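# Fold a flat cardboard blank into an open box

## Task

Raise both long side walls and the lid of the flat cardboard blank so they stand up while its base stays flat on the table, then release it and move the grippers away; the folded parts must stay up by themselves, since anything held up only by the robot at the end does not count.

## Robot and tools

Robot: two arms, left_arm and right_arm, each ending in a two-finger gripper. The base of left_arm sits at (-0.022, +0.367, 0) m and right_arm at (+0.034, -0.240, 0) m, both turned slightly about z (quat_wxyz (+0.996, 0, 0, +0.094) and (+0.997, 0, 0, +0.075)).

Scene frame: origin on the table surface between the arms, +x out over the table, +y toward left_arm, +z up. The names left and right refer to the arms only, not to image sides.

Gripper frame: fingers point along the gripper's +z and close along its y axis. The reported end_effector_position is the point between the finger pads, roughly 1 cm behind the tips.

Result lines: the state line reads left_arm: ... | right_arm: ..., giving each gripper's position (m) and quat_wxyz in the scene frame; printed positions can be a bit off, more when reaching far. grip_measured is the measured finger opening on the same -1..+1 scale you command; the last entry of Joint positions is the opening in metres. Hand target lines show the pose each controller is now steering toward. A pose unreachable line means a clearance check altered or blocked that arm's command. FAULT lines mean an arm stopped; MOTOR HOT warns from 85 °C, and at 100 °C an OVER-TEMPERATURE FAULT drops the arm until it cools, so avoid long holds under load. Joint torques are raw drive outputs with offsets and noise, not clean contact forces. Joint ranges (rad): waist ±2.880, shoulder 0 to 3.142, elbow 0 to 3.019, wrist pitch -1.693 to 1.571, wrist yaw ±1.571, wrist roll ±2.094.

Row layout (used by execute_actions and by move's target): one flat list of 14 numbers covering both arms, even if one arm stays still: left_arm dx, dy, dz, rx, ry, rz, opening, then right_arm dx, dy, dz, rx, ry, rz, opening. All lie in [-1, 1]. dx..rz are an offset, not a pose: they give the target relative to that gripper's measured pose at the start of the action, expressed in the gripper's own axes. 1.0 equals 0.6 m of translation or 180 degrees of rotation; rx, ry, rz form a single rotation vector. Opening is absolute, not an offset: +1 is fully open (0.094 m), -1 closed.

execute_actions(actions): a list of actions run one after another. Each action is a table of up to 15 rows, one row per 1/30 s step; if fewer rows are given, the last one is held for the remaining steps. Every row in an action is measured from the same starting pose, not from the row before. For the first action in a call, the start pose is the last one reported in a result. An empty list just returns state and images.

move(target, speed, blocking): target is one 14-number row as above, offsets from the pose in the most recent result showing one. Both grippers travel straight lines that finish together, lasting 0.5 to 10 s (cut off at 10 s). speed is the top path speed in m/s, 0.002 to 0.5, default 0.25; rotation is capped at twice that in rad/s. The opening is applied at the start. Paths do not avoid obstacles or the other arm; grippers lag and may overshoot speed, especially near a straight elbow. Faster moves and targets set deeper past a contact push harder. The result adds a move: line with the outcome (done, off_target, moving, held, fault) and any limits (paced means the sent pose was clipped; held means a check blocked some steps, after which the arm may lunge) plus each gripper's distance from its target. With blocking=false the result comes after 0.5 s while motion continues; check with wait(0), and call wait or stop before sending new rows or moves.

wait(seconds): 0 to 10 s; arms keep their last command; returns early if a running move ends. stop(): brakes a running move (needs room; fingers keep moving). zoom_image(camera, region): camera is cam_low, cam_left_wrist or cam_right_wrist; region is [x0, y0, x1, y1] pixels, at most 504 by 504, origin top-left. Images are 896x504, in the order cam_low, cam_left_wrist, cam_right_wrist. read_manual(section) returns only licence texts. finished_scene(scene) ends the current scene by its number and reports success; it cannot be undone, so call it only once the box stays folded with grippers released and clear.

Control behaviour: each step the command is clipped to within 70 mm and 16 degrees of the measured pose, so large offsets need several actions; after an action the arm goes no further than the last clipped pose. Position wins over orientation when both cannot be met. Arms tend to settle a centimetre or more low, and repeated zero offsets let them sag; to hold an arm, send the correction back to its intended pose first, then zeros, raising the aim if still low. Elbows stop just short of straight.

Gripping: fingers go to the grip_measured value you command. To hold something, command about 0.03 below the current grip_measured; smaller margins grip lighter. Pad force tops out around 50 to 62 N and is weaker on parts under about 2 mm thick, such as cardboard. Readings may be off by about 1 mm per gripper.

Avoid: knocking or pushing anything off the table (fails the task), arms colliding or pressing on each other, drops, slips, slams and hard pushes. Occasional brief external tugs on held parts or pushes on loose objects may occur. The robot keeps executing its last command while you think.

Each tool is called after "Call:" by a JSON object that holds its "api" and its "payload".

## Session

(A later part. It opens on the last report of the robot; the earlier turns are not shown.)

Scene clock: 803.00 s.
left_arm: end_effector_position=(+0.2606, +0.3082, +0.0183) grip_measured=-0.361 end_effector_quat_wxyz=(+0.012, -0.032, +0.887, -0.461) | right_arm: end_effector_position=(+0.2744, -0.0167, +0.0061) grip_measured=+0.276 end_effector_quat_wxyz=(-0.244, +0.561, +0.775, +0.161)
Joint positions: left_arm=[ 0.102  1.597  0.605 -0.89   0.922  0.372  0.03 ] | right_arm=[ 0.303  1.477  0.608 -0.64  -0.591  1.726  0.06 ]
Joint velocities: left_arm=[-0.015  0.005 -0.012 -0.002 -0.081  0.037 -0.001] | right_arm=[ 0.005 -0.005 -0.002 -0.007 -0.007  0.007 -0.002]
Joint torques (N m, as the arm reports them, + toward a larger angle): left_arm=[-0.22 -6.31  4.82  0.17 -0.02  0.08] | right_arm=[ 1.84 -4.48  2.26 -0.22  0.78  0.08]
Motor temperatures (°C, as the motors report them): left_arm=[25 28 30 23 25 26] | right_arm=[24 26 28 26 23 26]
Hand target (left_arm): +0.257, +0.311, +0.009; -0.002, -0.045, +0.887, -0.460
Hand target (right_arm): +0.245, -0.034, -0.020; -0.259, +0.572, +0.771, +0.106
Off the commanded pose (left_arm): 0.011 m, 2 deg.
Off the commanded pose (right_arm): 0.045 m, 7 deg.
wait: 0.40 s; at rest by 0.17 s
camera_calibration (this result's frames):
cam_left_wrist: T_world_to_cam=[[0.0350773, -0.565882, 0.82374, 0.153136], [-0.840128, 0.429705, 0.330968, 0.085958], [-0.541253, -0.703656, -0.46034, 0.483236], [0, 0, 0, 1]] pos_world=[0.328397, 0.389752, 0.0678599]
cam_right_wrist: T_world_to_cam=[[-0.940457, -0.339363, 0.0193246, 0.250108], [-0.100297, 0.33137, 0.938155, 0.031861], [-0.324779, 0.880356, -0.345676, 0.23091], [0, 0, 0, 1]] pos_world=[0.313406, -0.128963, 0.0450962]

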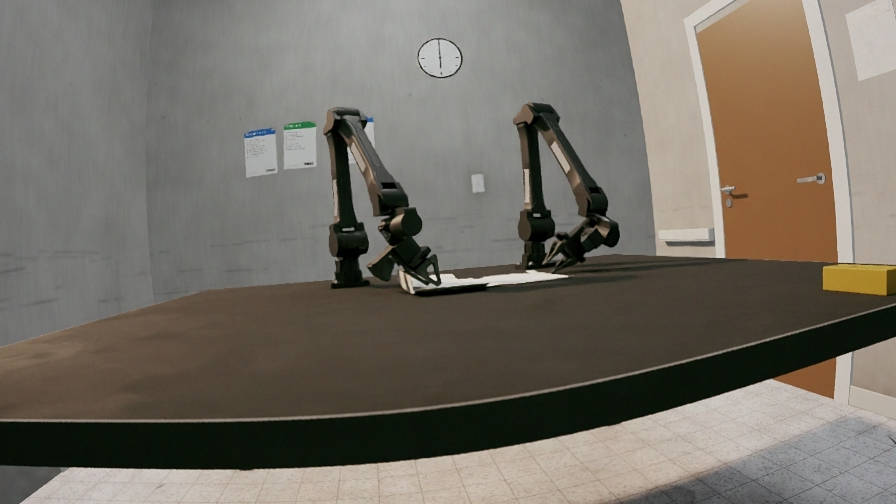

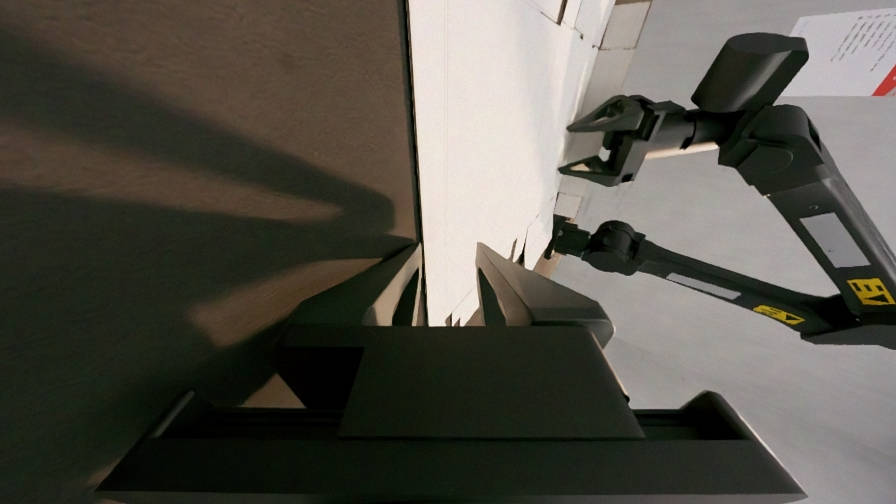

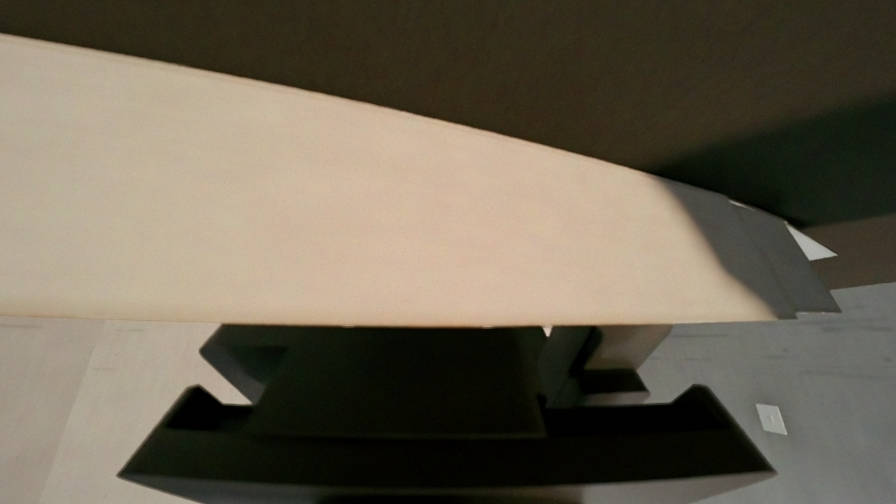

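Call:
{"api": "zoom_image", "payload": {"camera": "cam_low", "region": [470, 250, 590, 300]}}

Call:
{"api": "zoom_image", "payload": {"camera": "cam_left_wrist", "region": [380, 0, 660, 330]}}

Region (470, 250, 590, 300) of cam_low's 896x504 image, scaled by 4.200, with more detail than that image has; it fills the top 210 rows of this view, and the rest is white.

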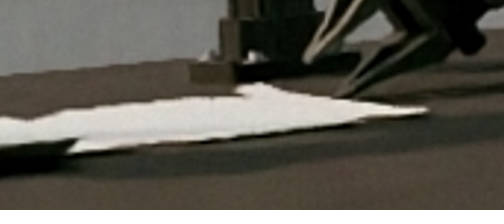

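Region (380, 0, 660, 330) of cam_left_wrist's 896x504 image, scaled by 1.527, with more detail than that image has; it fills the left 428 columns of this view, and the rest is white.

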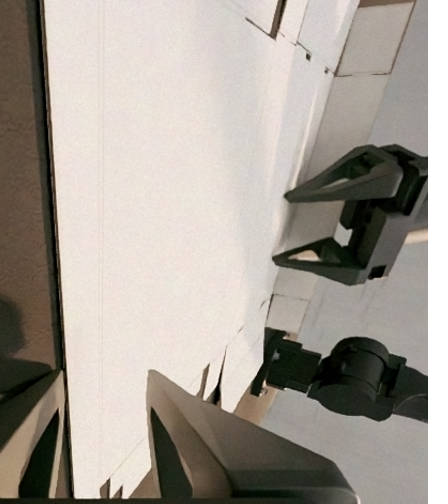

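Call:
{"api": "execute_actions", "payload": {"actions": [[[0,-0.0002,-0.0012,-0.004,0,0,-0.362,-0.042,-0.051,0.04,0.031,-0.014,0.019,0.277],[0,-0.0005,-0.0022,-0.011,0,0,-0.362,-0.045,-0.05,0.042,0.031,-0.014,0.02,0.277],[0,-0.0008,-0.0029,-0.021,0,0,-0.362,-0.047,-0.049,0.044,0.031,-0.015,0.021,0.277],[0,-0.0012,-0.0034,-0.032,0,0,-0.362,-0.049,-0.048,0.045,0.031,-0.015,0.022,0.277],[0,-0.0016,-0.0038,-0.044,0,0,-0.362,-0.049,-0.048,0.045,0.031,-0.015,0.022,0.277],[0,-0.002,-0.0025,-0.057,0,0,-0.362,-0.049,-0.048,0.045,0.031,-0.015,0.022,0.277],[0,-0.0024,-0.0012,-0.07,0,0,-0.362,-0.049,-0.048,0.045,0.031,-0.015,0.022,0.277],[0,-0.0028,0.0001,-0.082,0,0,-0.362,-0.049,-0.048,0.045,0.031,-0.015,0.022,0.277],[0,-0.0032,0.0014,-0.095,0,0,-0.362,-0.049,-0.048,0.045,0.031,-0.015,0.022,0.277],[0,-0.0035,0.0026,-0.107,0,0,-0.362,-0.049,-0.048,0.045,0.031,-0.015,0.022,0.277],[0,-0.0039,0.0038,-0.118,0,0,-0.362,-0.049,-0.048,0.045,0.031,-0.015,0.022,0.277],[0,-0.0042,0.0048,-0.128,0,0,-0.362,-0.049,-0.048,0.045,0.031,-0.015,0.022,0.277],[0,-0.0044,0.0055,-0.135,0,0,-0.362,-0.049,-0.048,0.045,0.031,-0.015,0.022,0.277],[0,-0.0045,0.0059,-0.139,0,0,-0.362,-0.049,-0.048,0.045,0.031,-0.015,0.022,0.277]]]}}

Call:
{"api": "wait", "payload": {"seconds": 0.5}}

Call:
{"api": "zoom_image", "payload": {"camera": "cam_left_wrist", "region": [360, 190, 520, 330]}}

Scene clock: 874.50 s.
left_arm: end_effector_position=(+0.2615, +0.3089, +0.0169) grip_measured=-0.362 end_effector_quat_wxyz=(+0.011, -0.004, +0.964, -0.267) | right_arm: end_effector_position=(+0.2745, -0.0169, +0.0059) grip_measured=+0.276 end_effector_quat_wxyz=(-0.244, +0.561, +0.775, +0.161)
Joint positions: left_arm=[-0.079  1.391  0.58  -0.796  0.539  0.109  0.03 ] | right_arm=[ 0.303  1.477  0.608 -0.64  -0.591  1.725  0.06 ]
Joint velocities: left_arm=[-0.386 -0.171 -0.012  0.051 -0.256 -0.432  0.   ] | right_arm=[ 0.015  0.005  0.037 -0.002 -0.051  0.022 -0.001]
Joint torques (N m, as the arm reports them, + toward a larger angle): left_arm=[-1.17 -8.24  5.82  0.97  0.05 -0.09] | right_arm=[ 1.34 -2.55  2.4   0.2   1.03  0.11]
Motor temperatures (°C, as the motors report them): left_arm=[25 28 30 23 24 26] | right_arm=[24 26 27 26 24 26]
Hand target (left_arm): +0.261, +0.305, +0.018; +0.008, -0.035, +0.965, -0.260
Hand target (right_arm): +0.247, -0.036, -0.026; -0.258, +0.577, +0.768, +0.101
Off the commanded pose (left_arm): 0.005 m, 4 deg.
Off the commanded pose (right_arm): 0.049 m, 7 deg.
camera_calibration (this result's frames):
cam_left_wrist: T_world_to_cam=[[-0.00910269, -0.852941, 0.521928, 0.259964], [-0.825661, 0.300851, 0.477255, 0.120447], [-0.564093, -0.426592, -0.706979, 0.408174], [0, 0, 0, 1]] pos_world=[0.332063, 0.359621, 0.0954044]
cam_right_wrist: T_world_to_cam=[[-0.940499, -0.339242, 0.0194093, 0.250142], [-0.100438, 0.332109, 0.937878, 0.0321654], [-0.324614, 0.880124, -0.346421, 0.231016], [0, 0, 0, 1]] pos_world=[0.31348, -0.129146, 0.0450063]

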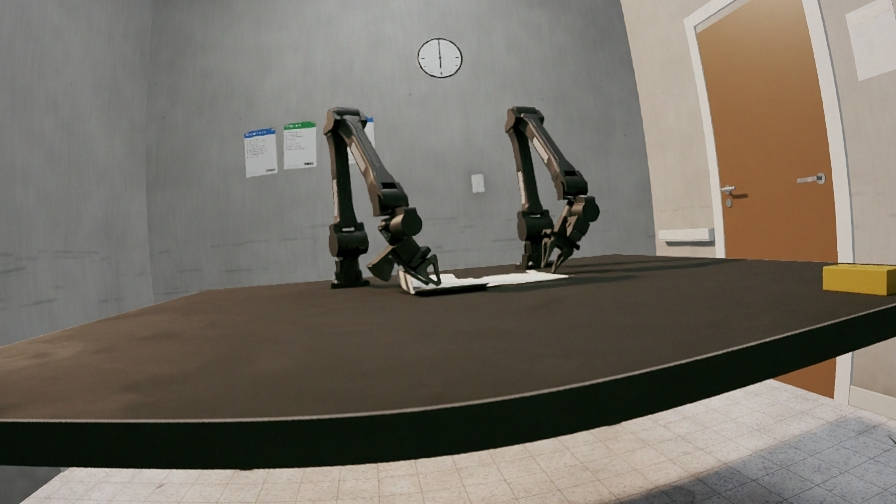

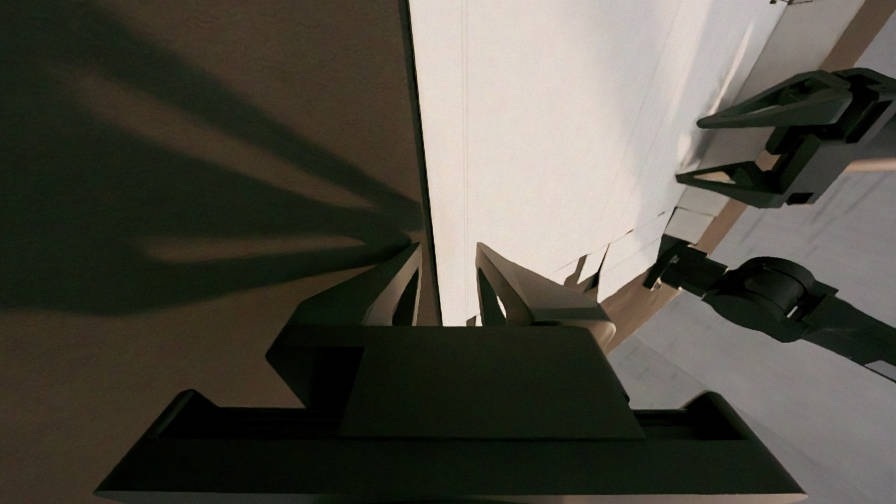

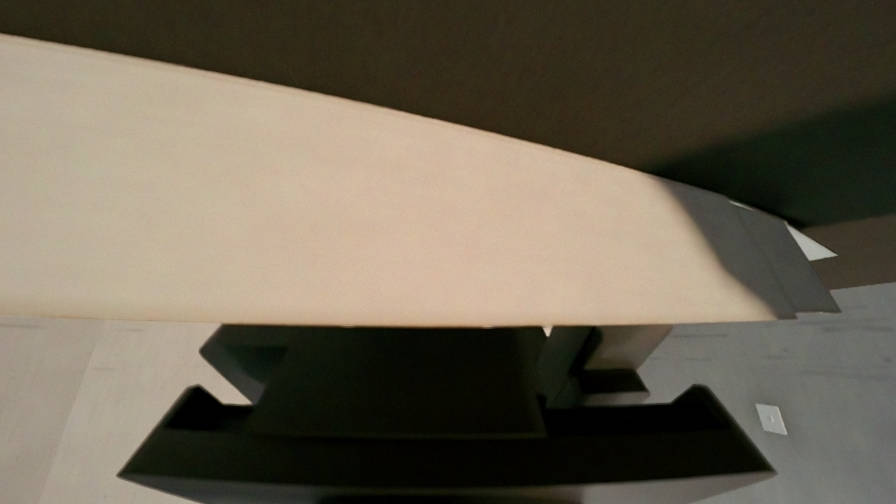

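Scene clock: 875.00 s.
left_arm: end_effector_position=(+0.2605, +0.3052, +0.0169) grip_measured=-0.362 end_effector_quat_wxyz=(+0.001, -0.031, +0.965, -0.262) | right_arm: end_effector_position=(+0.2745, -0.0169, +0.0059) grip_measured=+0.276 end_effector_quat_wxyz=(-0.244, +0.561, +0.775, +0.161)
Joint positions: left_arm=[-0.097  1.387  0.578 -0.794  0.53   0.035  0.03 ] | right_arm=[ 0.303  1.477  0.608 -0.64  -0.591  1.725  0.06 ]
Joint velocities: left_arm=[-0.005 -0.015 -0.007 -0.007  0.037 -0.037 -0.001] | right_arm=[ 0.005  0.005 -0.002 -0.012  0.022 -0.066  0.001]
Joint torques (N m, as the arm reports them, + toward a larger angle): left_arm=[-1.05 -8.03  6.1   1.11  0.1  -0.12] | right_arm=[ 1.35 -2.55  2.4   0.2   1.03  0.12]
Motor temperatures (°C, as the motors report them): left_arm=[25 28 30 23 24 26] | right_arm=[24 26 27 26 24 26]
Hand target (left_arm): +0.261, +0.305, +0.018; +0.008, -0.035, +0.965, -0.260
Hand target (right_arm): +0.247, -0.036, -0.026; -0.258, +0.577, +0.768, +0.101
Off the commanded pose (left_arm): 0.002 m, 1 deg.
Off the commanded pose (right_arm): 0.049 m, 7 deg.
wait: 0.50 s; at rest by 0.47 s
camera_calibration (this result's frames):
cam_left_wrist: T_world_to_cam=[[0.0467866, -0.856275, 0.514396, 0.243397], [-0.822181, 0.259447, 0.506662, 0.131966], [-0.567301, -0.446632, -0.691874, 0.412667], [0, 0, 0, 1]] pos_world=[0.331218, 0.358487, 0.0934489]
cam_right_wrist: T_world_to_cam=[[-0.940499, -0.339242, 0.0194093, 0.250142], [-0.100438, 0.332109, 0.937878, 0.0321654], [-0.324614, 0.880124, -0.346421, 0.231016], [0, 0, 0, 1]] pos_world=[0.31348, -0.129146, 0.0450063]

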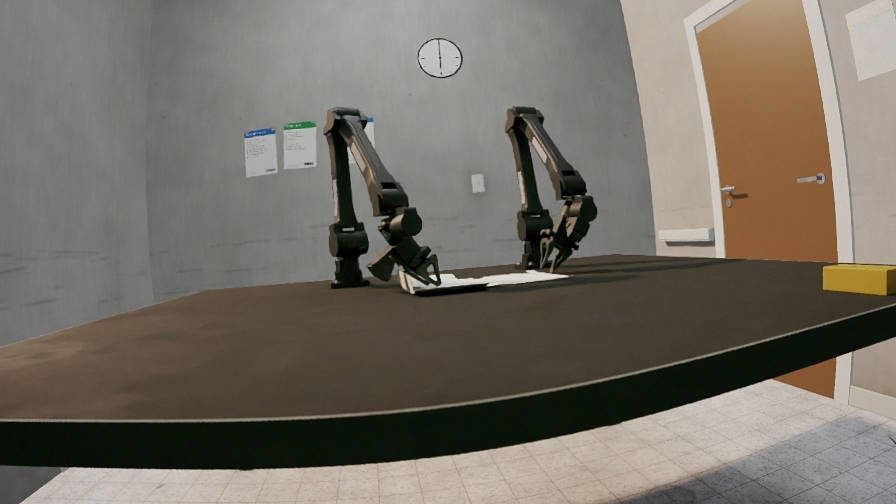

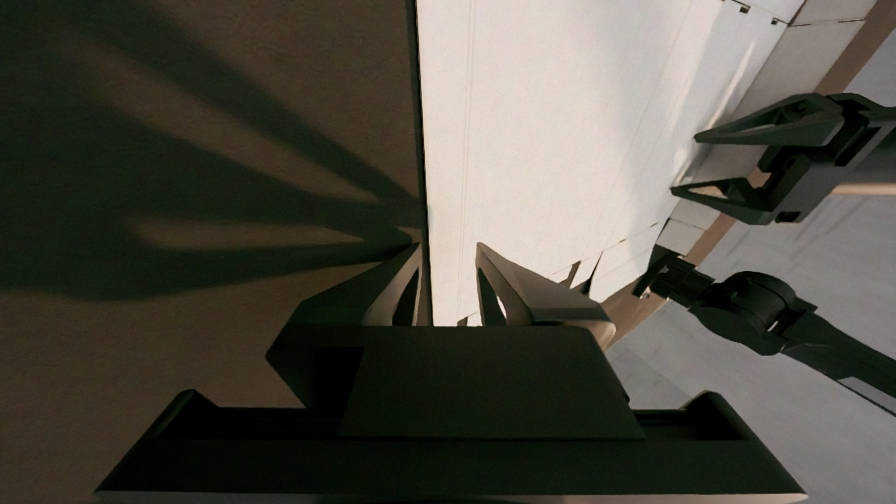

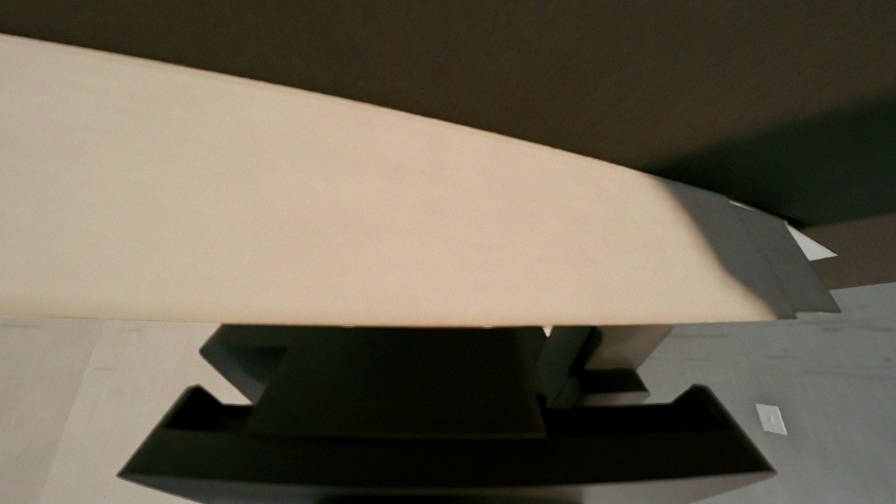

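Region (360, 190, 520, 330) of cam_left_wrist's 896x504 image, scaled by 3.150, with more detail than that image has; it fills the top 441 rows of this view, and the rest is white.

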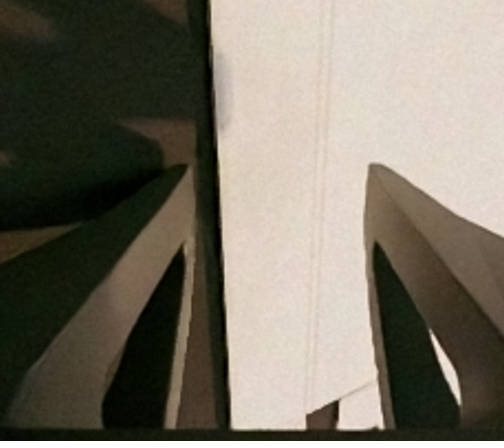

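Call:
{"api": "execute_actions", "payload": {"actions": [[[0.0015,0.0017,0.003,0.0001,0.0022,-0.0013,-0.362,-0.049,-0.048,0.045,0.031,-0.015,0.022,0.277],[0.0029,0.0034,0.006,0.0002,0.0044,-0.0026,-0.362,-0.049,-0.048,0.045,0.031,-0.015,0.022,0.277],[0.0044,0.0051,0.0089,0.0002,0.0066,-0.0038,-0.362,-0.049,-0.048,0.045,0.031,-0.015,0.022,0.277],[0.0058,0.0068,0.0119,0.0003,0.0088,-0.0051,-0.362,-0.049,-0.048,0.045,0.031,-0.015,0.022,0.277],[0.0073,0.0085,0.0149,0.0004,0.011,-0.0064,-0.362,-0.049,-0.048,0.045,0.031,-0.015,0.022,0.277],[0.0073,0.0085,0.0149,0.0004,0.011,-0.0064,-0.362,-0.049,-0.048,0.045,0.031,-0.015,0.022,0.277],[0.0083,0.0054,0.0167,0.0004,0.0123,-0.0043,-0.362,-0.049,-0.048,0.045,0.031,-0.015,0.022,0.277],[0.0093,0.0023,0.0186,0.0003,0.0135,-0.0021,-0.362,-0.049,-0.048,0.045,0.031,-0.015,0.022,0.277],[0.0104,-0.0008,0.0204,0.0003,0.0148,0.0,-0.362,-0.049,-0.048,0.045,0.031,-0.015,0.022,0.277],[0.0114,-0.0039,0.0222,0.0003,0.016,0.0021,-0.362,-0.049,-0.048,0.045,0.031,-0.015,0.022,0.277],[0.0124,-0.007,0.0241,0.0002,0.0173,0.0043,-0.362,-0.049,-0.048,0.045,0.031,-0.015,0.022,0.277],[0.0134,-0.0101,0.0259,0.0002,0.0185,0.0064,-0.362,-0.049,-0.048,0.045,0.031,-0.015,0.022,0.277],[0.0145,-0.0132,0.0277,0.0002,0.0198,0.0085,-0.362,-0.049,-0.048,0.045,0.031,-0.015,0.022,0.277],[0.0155,-0.0163,0.0296,0.0001,0.021,0.0107,-0.362,-0.049,-0.048,0.045,0.031,-0.015,0.022,0.277],[0.0165,-0.0194,0.0314,0.0001,0.0223,0.0128,-0.362,-0.049,-0.048,0.045,0.031,-0.015,0.022,0.277]]]}}

Call:
{"api": "wait", "payload": {"seconds": 0.5}}

Call:
{"api": "zoom_image", "payload": {"camera": "cam_left_wrist", "region": [360, 190, 520, 330]}}

Scene clock: 902.63 s.
left_arm: end_effector_position=(+0.2576, +0.2987, +0.0140) grip_measured=-0.362 end_effector_quat_wxyz=(-0.007, -0.021, +0.965, -0.260) | right_arm: end_effector_position=(+0.2746, -0.0170, +0.0059) grip_measured=+0.276 end_effector_quat_wxyz=(-0.244, +0.561, +0.775, +0.161)
Joint positions: left_arm=[-0.122  1.396  0.578 -0.794  0.526  0.033  0.03 ] | right_arm=[ 0.302  1.477  0.608 -0.64  -0.591  1.725  0.06 ]
Joint velocities: left_arm=[-0.063 -0.024  0.037 -0.012 -0.125 -0.139 -0.   ] | right_arm=[ 0.015 -0.005  0.002  0.002  0.051 -0.007  0.   ]
Joint torques (N m, as the arm reports them, + toward a larger angle): left_arm=[-4.14 -5.56  6.56  0.4   0.66  0.12] | right_arm=[ 1.4  -2.66  2.39  0.18  1.06  0.1 ]
Motor temperatures (°C, as the motors report them): left_arm=[25 28 30 23 24 26] | right_arm=[24 26 27 26 24 26]
Hand target (left_arm): +0.251, +0.286, +0.007; -0.027, -0.002, +0.965, -0.262
Hand target (right_arm): +0.247, -0.036, -0.026; -0.258, +0.577, +0.768, +0.101
Off the commanded pose (left_arm): 0.017 m, 3 deg.
Off the commanded pose (right_arm): 0.049 m, 7 deg.
camera_calibration (this result's frames):
cam_left_wrist: T_world_to_cam=[[0.0334911, -0.858906, 0.511036, 0.243744], [-0.810002, 0.276206, 0.517308, 0.124416], [-0.58547, -0.431266, -0.686465, 0.406162], [0, 0, 0, 1]] pos_world=[0.33041, 0.350153, 0.0898927]
cam_right_wrist: T_world_to_cam=[[-0.940525, -0.339182, 0.0191961, 0.250201], [-0.100604, 0.332045, 0.937883, 0.0322488], [-0.324487, 0.880171, -0.34642, 0.23109], [0, 0, 0, 1]] pos_world=[0.31355, -0.129243, 0.0450057]

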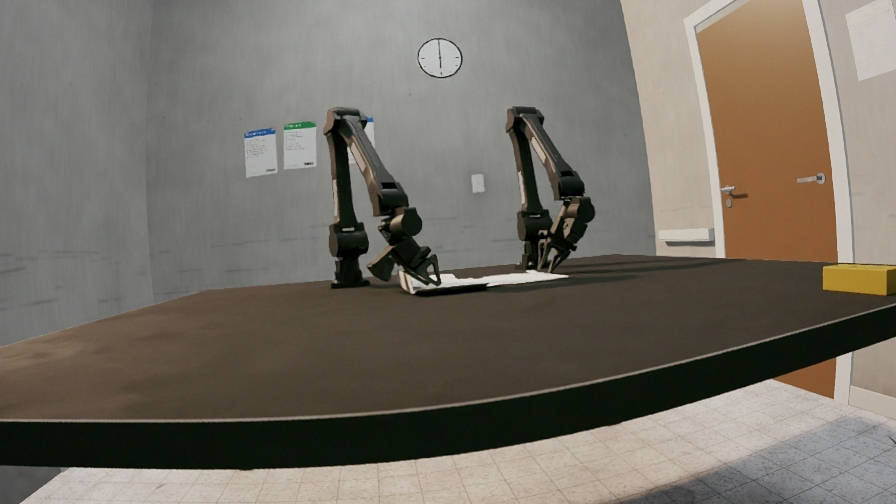

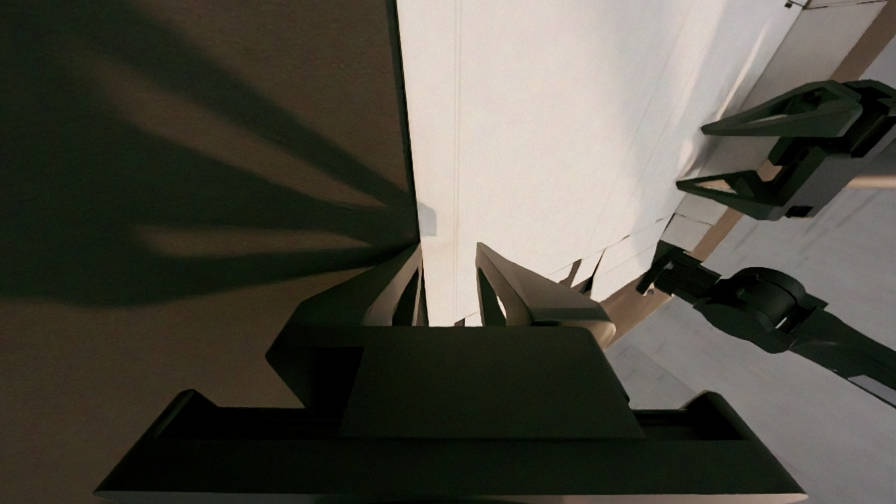

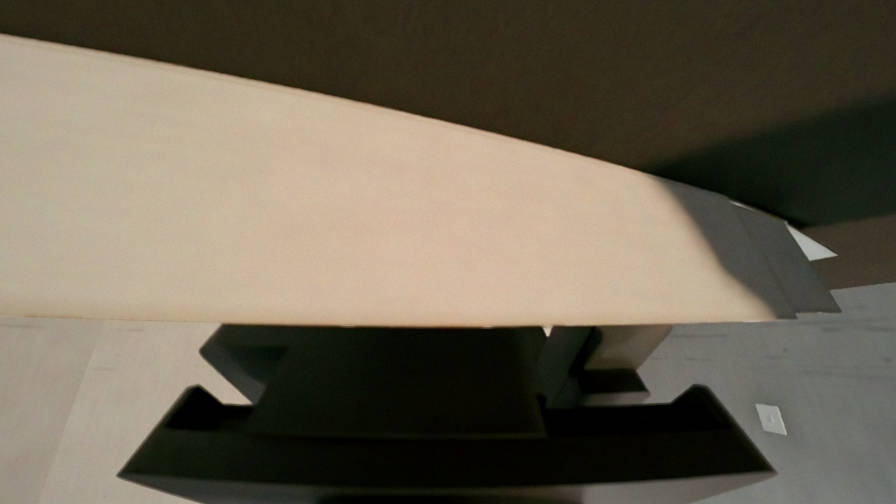

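Scene clock: 903.13 s.
left_arm: end_effector_position=(+0.2577, +0.2988, +0.0140) grip_measured=-0.362 end_effector_quat_wxyz=(-0.007, -0.021, +0.965, -0.259) | right_arm: end_effector_position=(+0.2746, -0.0170, +0.0059) grip_measured=+0.276 end_effector_quat_wxyz=(-0.244, +0.561, +0.775, +0.161)
Joint positions: left_arm=[-0.123  1.396  0.579 -0.794  0.524  0.033  0.03 ] | right_arm=[ 0.302  1.477  0.608 -0.64  -0.591  1.725  0.06 ]
Joint velocities: left_arm=[-0.015  0.015  0.012  0.007 -0.081  0.007 -0.   ] | right_arm=[-0.005 -0.024  0.002  0.002 -0.022  0.007 -0.001]
Joint torques (N m, as the arm reports them, + toward a larger angle): left_arm=[-3.97 -5.26  6.61  0.42  0.55  0.11] | right_arm=[ 1.32 -2.53  2.4   0.19  1.05  0.12]
Motor temperatures (°C, as the motors report them): left_arm=[25 28 30 23 24 26] | right_arm=[24 26 27 26 24 26]
Hand target (left_arm): +0.251, +0.286, +0.007; -0.027, -0.002, +0.965, -0.262
Hand target (right_arm): +0.247, -0.036, -0.026; -0.258, +0.577, +0.768, +0.101
Off the commanded pose (left_arm): 0.017 m, 3 deg.
Off the commanded pose (right_arm): 0.049 m, 7 deg.
wait: 0.50 s; at rest by 0.17 s
camera_calibration (this result's frames):
cam_left_wrist: T_world_to_cam=[[0.0326369, -0.859917, 0.509389, 0.244338], [-0.809902, 0.275891, 0.517632, 0.124501], [-0.585656, -0.429449, -0.687445, 0.40578], [0, 0, 0, 1]] pos_world=[0.330506, 0.350024, 0.0900423]
cam_right_wrist: T_world_to_cam=[[-0.940525, -0.339182, 0.0191961, 0.250201], [-0.100604, 0.332045, 0.937883, 0.0322488], [-0.324487, 0.880171, -0.34642, 0.23109], [0, 0, 0, 1]] pos_world=[0.31355, -0.129243, 0.0450057]

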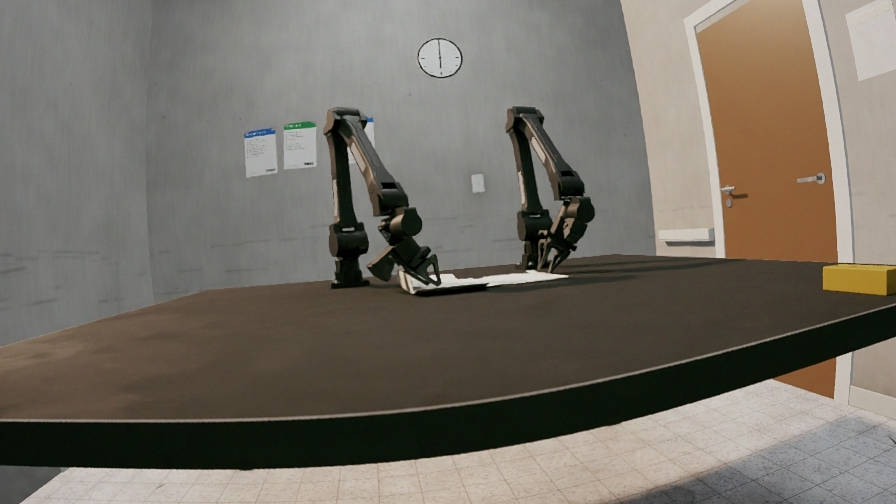

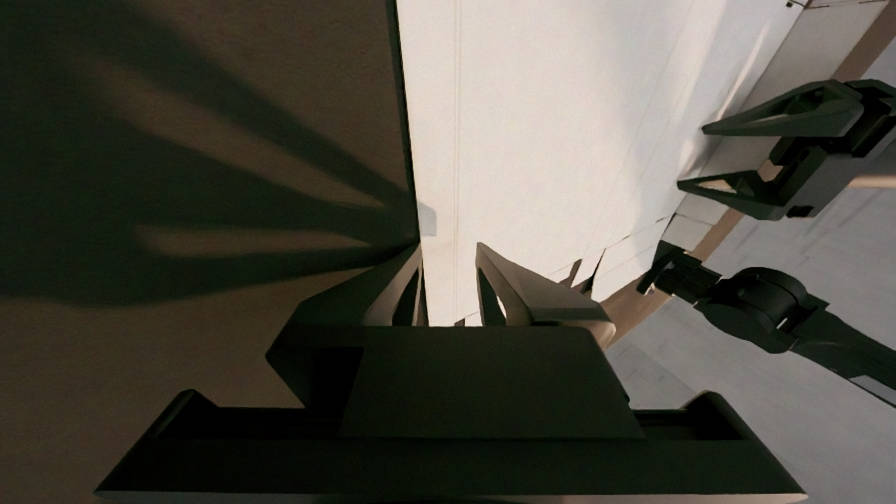

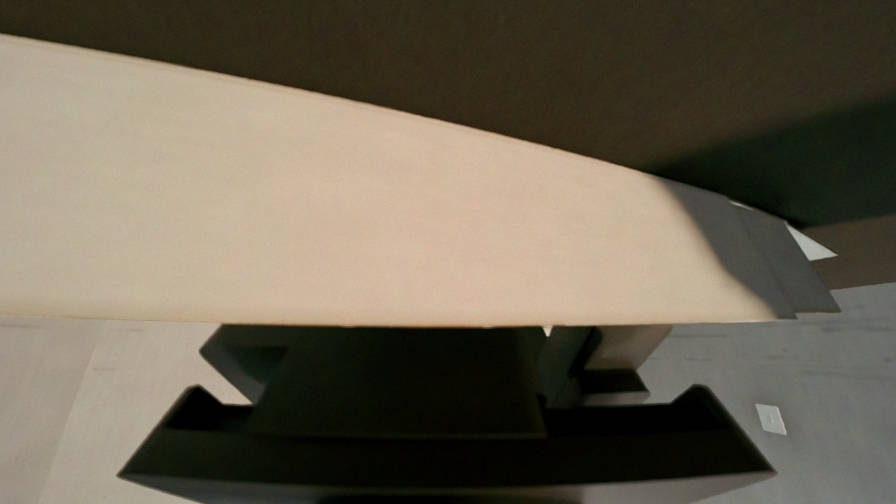

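Region (360, 190, 520, 330) of cam_left_wrist's 896x504 image, scaled by 3.150, with more detail than that image has; it fills the top 441 rows of this view, and the rest is white.

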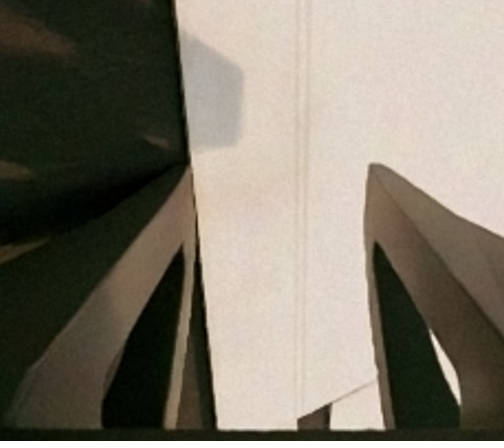

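Call:
{"api": "execute_actions", "payload": {"actions": [[[0.0044,-0.0179,0.014,0.0077,0.0056,0.0096,-0.362,-0.049,-0.048,0.045,0.031,-0.015,0.022,0.277],[0.0045,-0.0195,0.0111,0.0077,0.0056,0.0096,-0.362,-0.049,-0.048,0.045,0.031,-0.015,0.022,0.277],[0.0046,-0.0212,0.0082,0.0077,0.0056,0.0096,-0.362,-0.049,-0.048,0.045,0.031,-0.015,0.022,0.277],[0.0047,-0.0226,0.0058,0.0077,0.0056,0.0096,-0.362,-0.049,-0.048,0.045,0.031,-0.015,0.022,0.277],[0.0047,-0.024,0.0034,0.0077,0.0056,0.0096,-0.362,-0.049,-0.048,0.045,0.031,-0.015,0.022,0.277],[0.0048,-0.0254,0.001,0.0077,0.0056,0.0096,-0.362,-0.049,-0.048,0.045,0.031,-0.015,0.022,0.277],[0.0049,-0.0268,-0.0014,0.0077,0.0056,0.0096,-0.362,-0.049,-0.048,0.045,0.031,-0.015,0.022,0.277],[0.0049,-0.0282,-0.0038,0.0077,0.0056,0.0096,-0.362,-0.049,-0.048,0.045,0.031,-0.015,0.022,0.277],[0.005,-0.0296,-0.0063,0.0077,0.0056,0.0096,-0.362,-0.049,-0.048,0.045,0.031,-0.015,0.022,0.277],[0.0051,-0.0309,-0.0087,0.0077,0.0056,0.0096,-0.362,-0.049,-0.048,0.045,0.031,-0.015,0.022,0.277],[0.0051,-0.0323,-0.0111,0.0077,0.0056,0.0096,-0.362,-0.049,-0.048,0.045,0.031,-0.015,0.022,0.277],[0.0052,-0.0337,-0.0135,0.0077,0.0056,0.0096,-0.362,-0.049,-0.048,0.045,0.031,-0.015,0.022,0.277],[0.0053,-0.0351,-0.0159,0.0077,0.0056,0.0096,-0.362,-0.049,-0.048,0.045,0.031,-0.015,0.022,0.277],[0.0053,-0.0365,-0.0183,0.0077,0.0056,0.0096,-0.362,-0.049,-0.048,0.045,0.031,-0.015,0.022,0.277],[0.0054,-0.0379,-0.0207,0.0077,0.0056,0.0096,-0.362,-0.049,-0.048,0.045,0.031,-0.015,0.022,0.277]]]}}

Call:
{"api": "wait", "payload": {"seconds": 0.4}}

Call:
{"api": "zoom_image", "payload": {"camera": "cam_left_wrist", "region": [360, 190, 520, 330]}}

Call:
{"api": "zoom_image", "payload": {"camera": "cam_low", "region": [470, 230, 610, 300]}}

Scene clock: 925.10 s.
left_arm: end_effector_position=(+0.2473, +0.2909, +0.0200) grip_measured=-0.362 end_effector_quat_wxyz=(-0.026, -0.018, +0.963, -0.269) | right_arm: end_effector_position=(+0.2748, -0.0173, +0.0059) grip_measured=+0.276 end_effector_quat_wxyz=(-0.244, +0.560, +0.775, +0.162)
Joint positions: left_arm=[-0.139  1.381  0.579 -0.844  0.542  0.033  0.03 ] | right_arm=[ 0.301  1.477  0.608 -0.64  -0.591  1.721  0.06 ]
Joint velocities: left_arm=[-0.112 -0.132 -0.002 -0.183  0.022 -0.007 -0.   ] | right_arm=[-0.015 -0.015 -0.002  0.017 -0.051  0.022  0.   ]
Joint torques (N m, as the arm reports them, + toward a larger angle): left_arm=[-1.54 -8.85  8.51  0.11  0.64  0.09] | right_arm=[ 1.46 -2.54  2.38  0.19  1.06  0.15]
Motor temperatures (°C, as the motors report them): left_arm=[25 27 31 23 24 26] | right_arm=[24 25 27 26 24 26]
Hand target (left_arm): +0.255, +0.286, +0.035; -0.012, -0.004, +0.962, -0.271
Hand target (right_arm): +0.247, -0.036, -0.026; -0.258, +0.577, +0.768, +0.101
Off the commanded pose (left_arm): 0.019 m, 2 deg.
Off the commanded pose (right_arm): 0.049 m, 7 deg.
camera_calibration (this result's frames):
cam_left_wrist: T_world_to_cam=[[0.0368192, -0.849794, 0.525827, 0.230526], [-0.787432, 0.29931, 0.538855, 0.102416], [-0.615301, -0.433893, -0.658135, 0.408487], [0, 0, 0, 1]] pos_world=[0.3235, 0.342485, 0.0924356]
cam_right_wrist: T_world_to_cam=[[-0.939875, -0.341093, 0.0170635, 0.250148], [-0.103145, 0.331135, 0.937929, 0.0330486], [-0.325572, 0.879775, -0.346408, 0.231707], [0, 0, 0, 1]] pos_world=[0.313953, -0.129469, 0.0449994]

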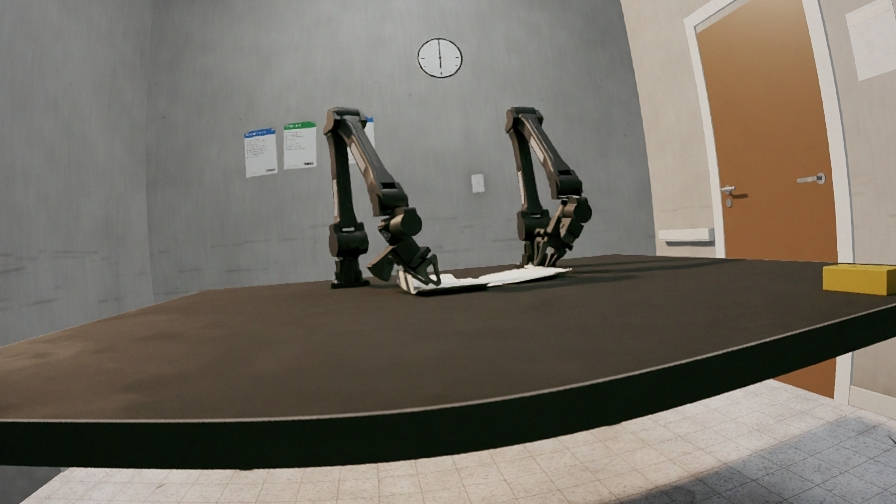

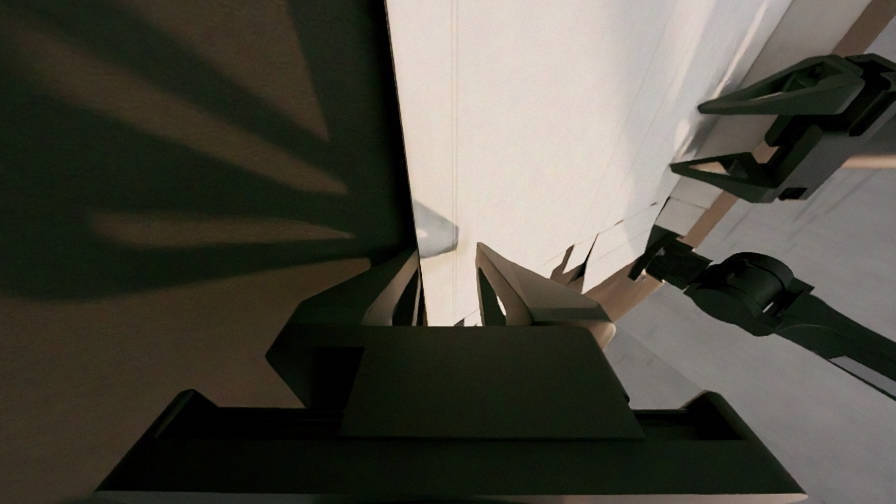

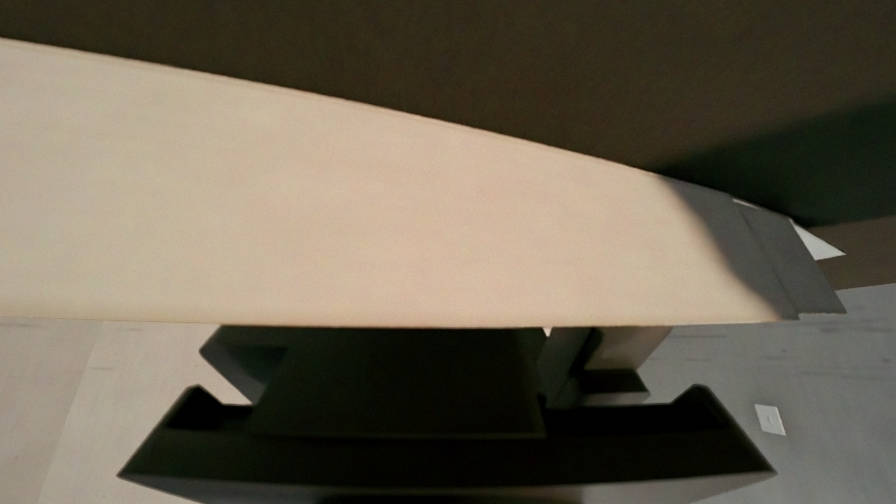

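Scene clock: 925.50 s.
left_arm: end_effector_position=(+0.2462, +0.2895, +0.0242) grip_measured=-0.362 end_effector_quat_wxyz=(-0.024, -0.015, +0.963, -0.270) | right_arm: end_effector_position=(+0.2748, -0.0173, +0.0059) grip_measured=+0.276 end_effector_quat_wxyz=(-0.244, +0.560, +0.775, +0.162)
Joint positions: left_arm=[-0.144  1.365  0.579 -0.856  0.544  0.033  0.03 ] | right_arm=[ 0.301  1.477  0.608 -0.64  -0.591  1.721  0.06 ]
Joint velocities: left_arm=[-0.005 -0.005  0.002 -0.002 -0.051  0.081 -0.   ] | right_arm=[-0.015 -0.024 -0.007  0.012  0.007 -0.095  0.   ]
Joint torques (N m, as the arm reports them, + toward a larger angle): left_arm=[-1.73 -8.09  8.59  0.06  0.53  0.06] | right_arm=[ 1.37 -2.55  2.39  0.19  1.06  0.14]
Motor temperatures (°C, as the motors report them): left_arm=[25 28 31 23 24 26] | right_arm=[24 25 27 26 24 26]
Hand target (left_arm): +0.255, +0.286, +0.035; -0.011, -0.004, +0.962, -0.272
Hand target (right_arm): +0.247, -0.036, -0.026; -0.258, +0.577, +0.768, +0.101
Off the commanded pose (left_arm): 0.016 m, 2 deg.
Off the commanded pose (right_arm): 0.049 m, 7 deg.
wait: 0.40 s; at rest by 0.27 s
camera_calibration (this result's frames):
cam_left_wrist: T_world_to_cam=[[0.0311068, -0.849234, 0.5271, 0.228374], [-0.78849, 0.30324, 0.535097, 0.0988428], [-0.61426, -0.432258, -0.66018, 0.409265], [0, 0, 0, 1]] pos_world=[0.322228, 0.340878, 0.096922]
cam_right_wrist: T_world_to_cam=[[-0.939875, -0.341093, 0.0170635, 0.250148], [-0.103145, 0.331135, 0.937929, 0.0330486], [-0.325572, 0.879775, -0.346408, 0.231707], [0, 0, 0, 1]] pos_world=[0.313953, -0.129469, 0.0449994]

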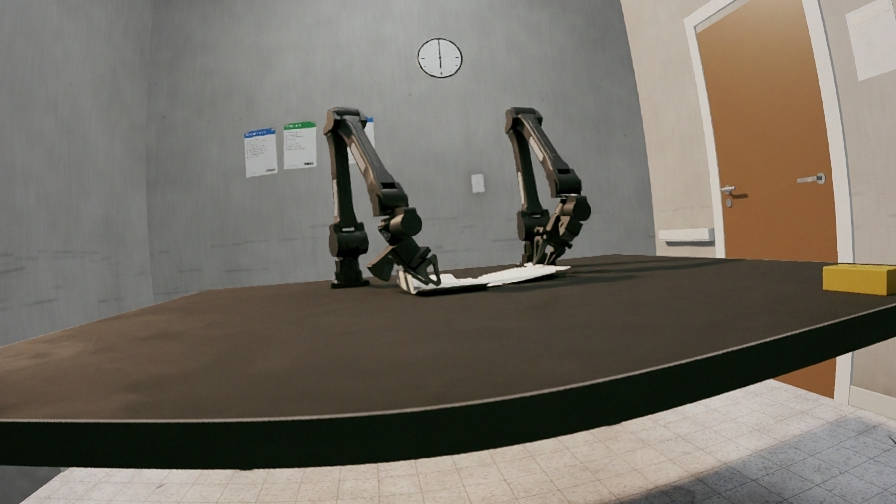

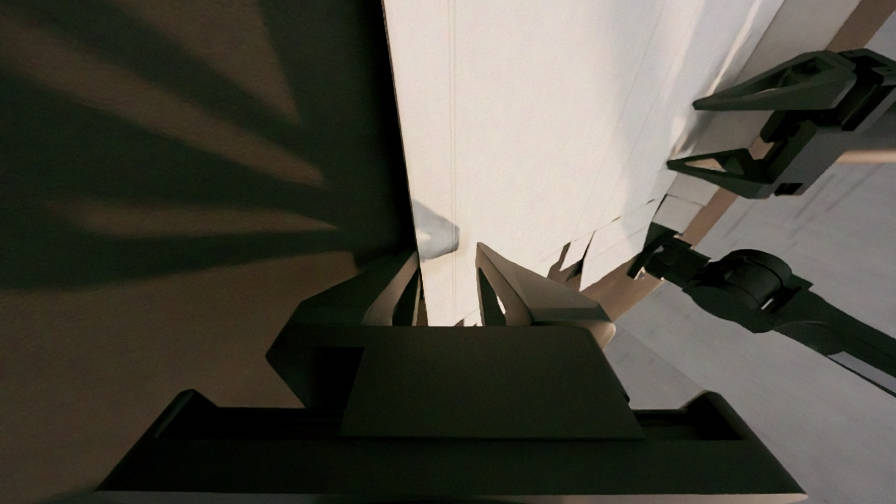

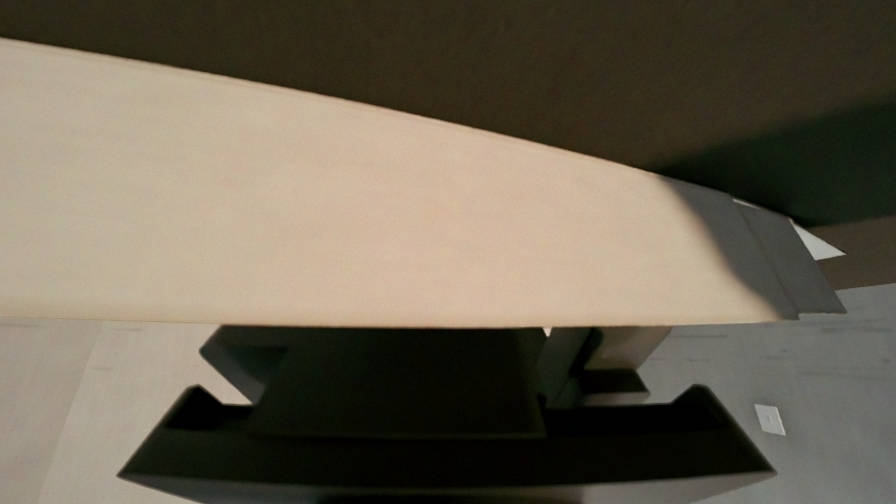

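Region (360, 190, 520, 330) of cam_left_wrist's 896x504 image, scaled by 3.150, with more detail than that image has; it fills the top 441 rows of this view, and the rest is white.

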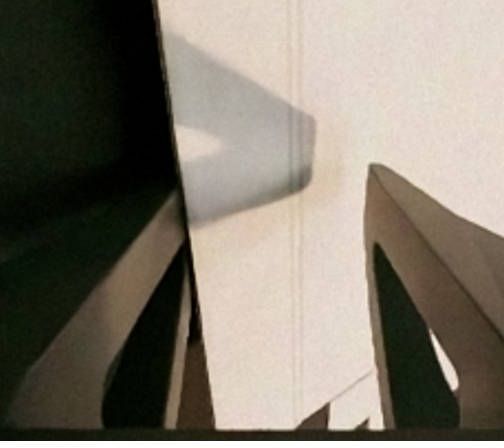

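Region (470, 230, 610, 300) of cam_low's 896x504 image, scaled by 3.600, with more detail than that image has.

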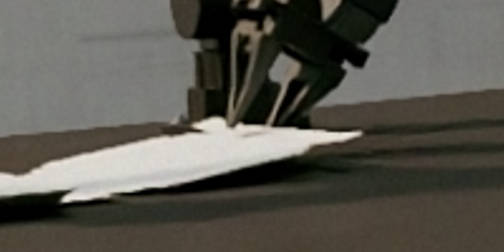

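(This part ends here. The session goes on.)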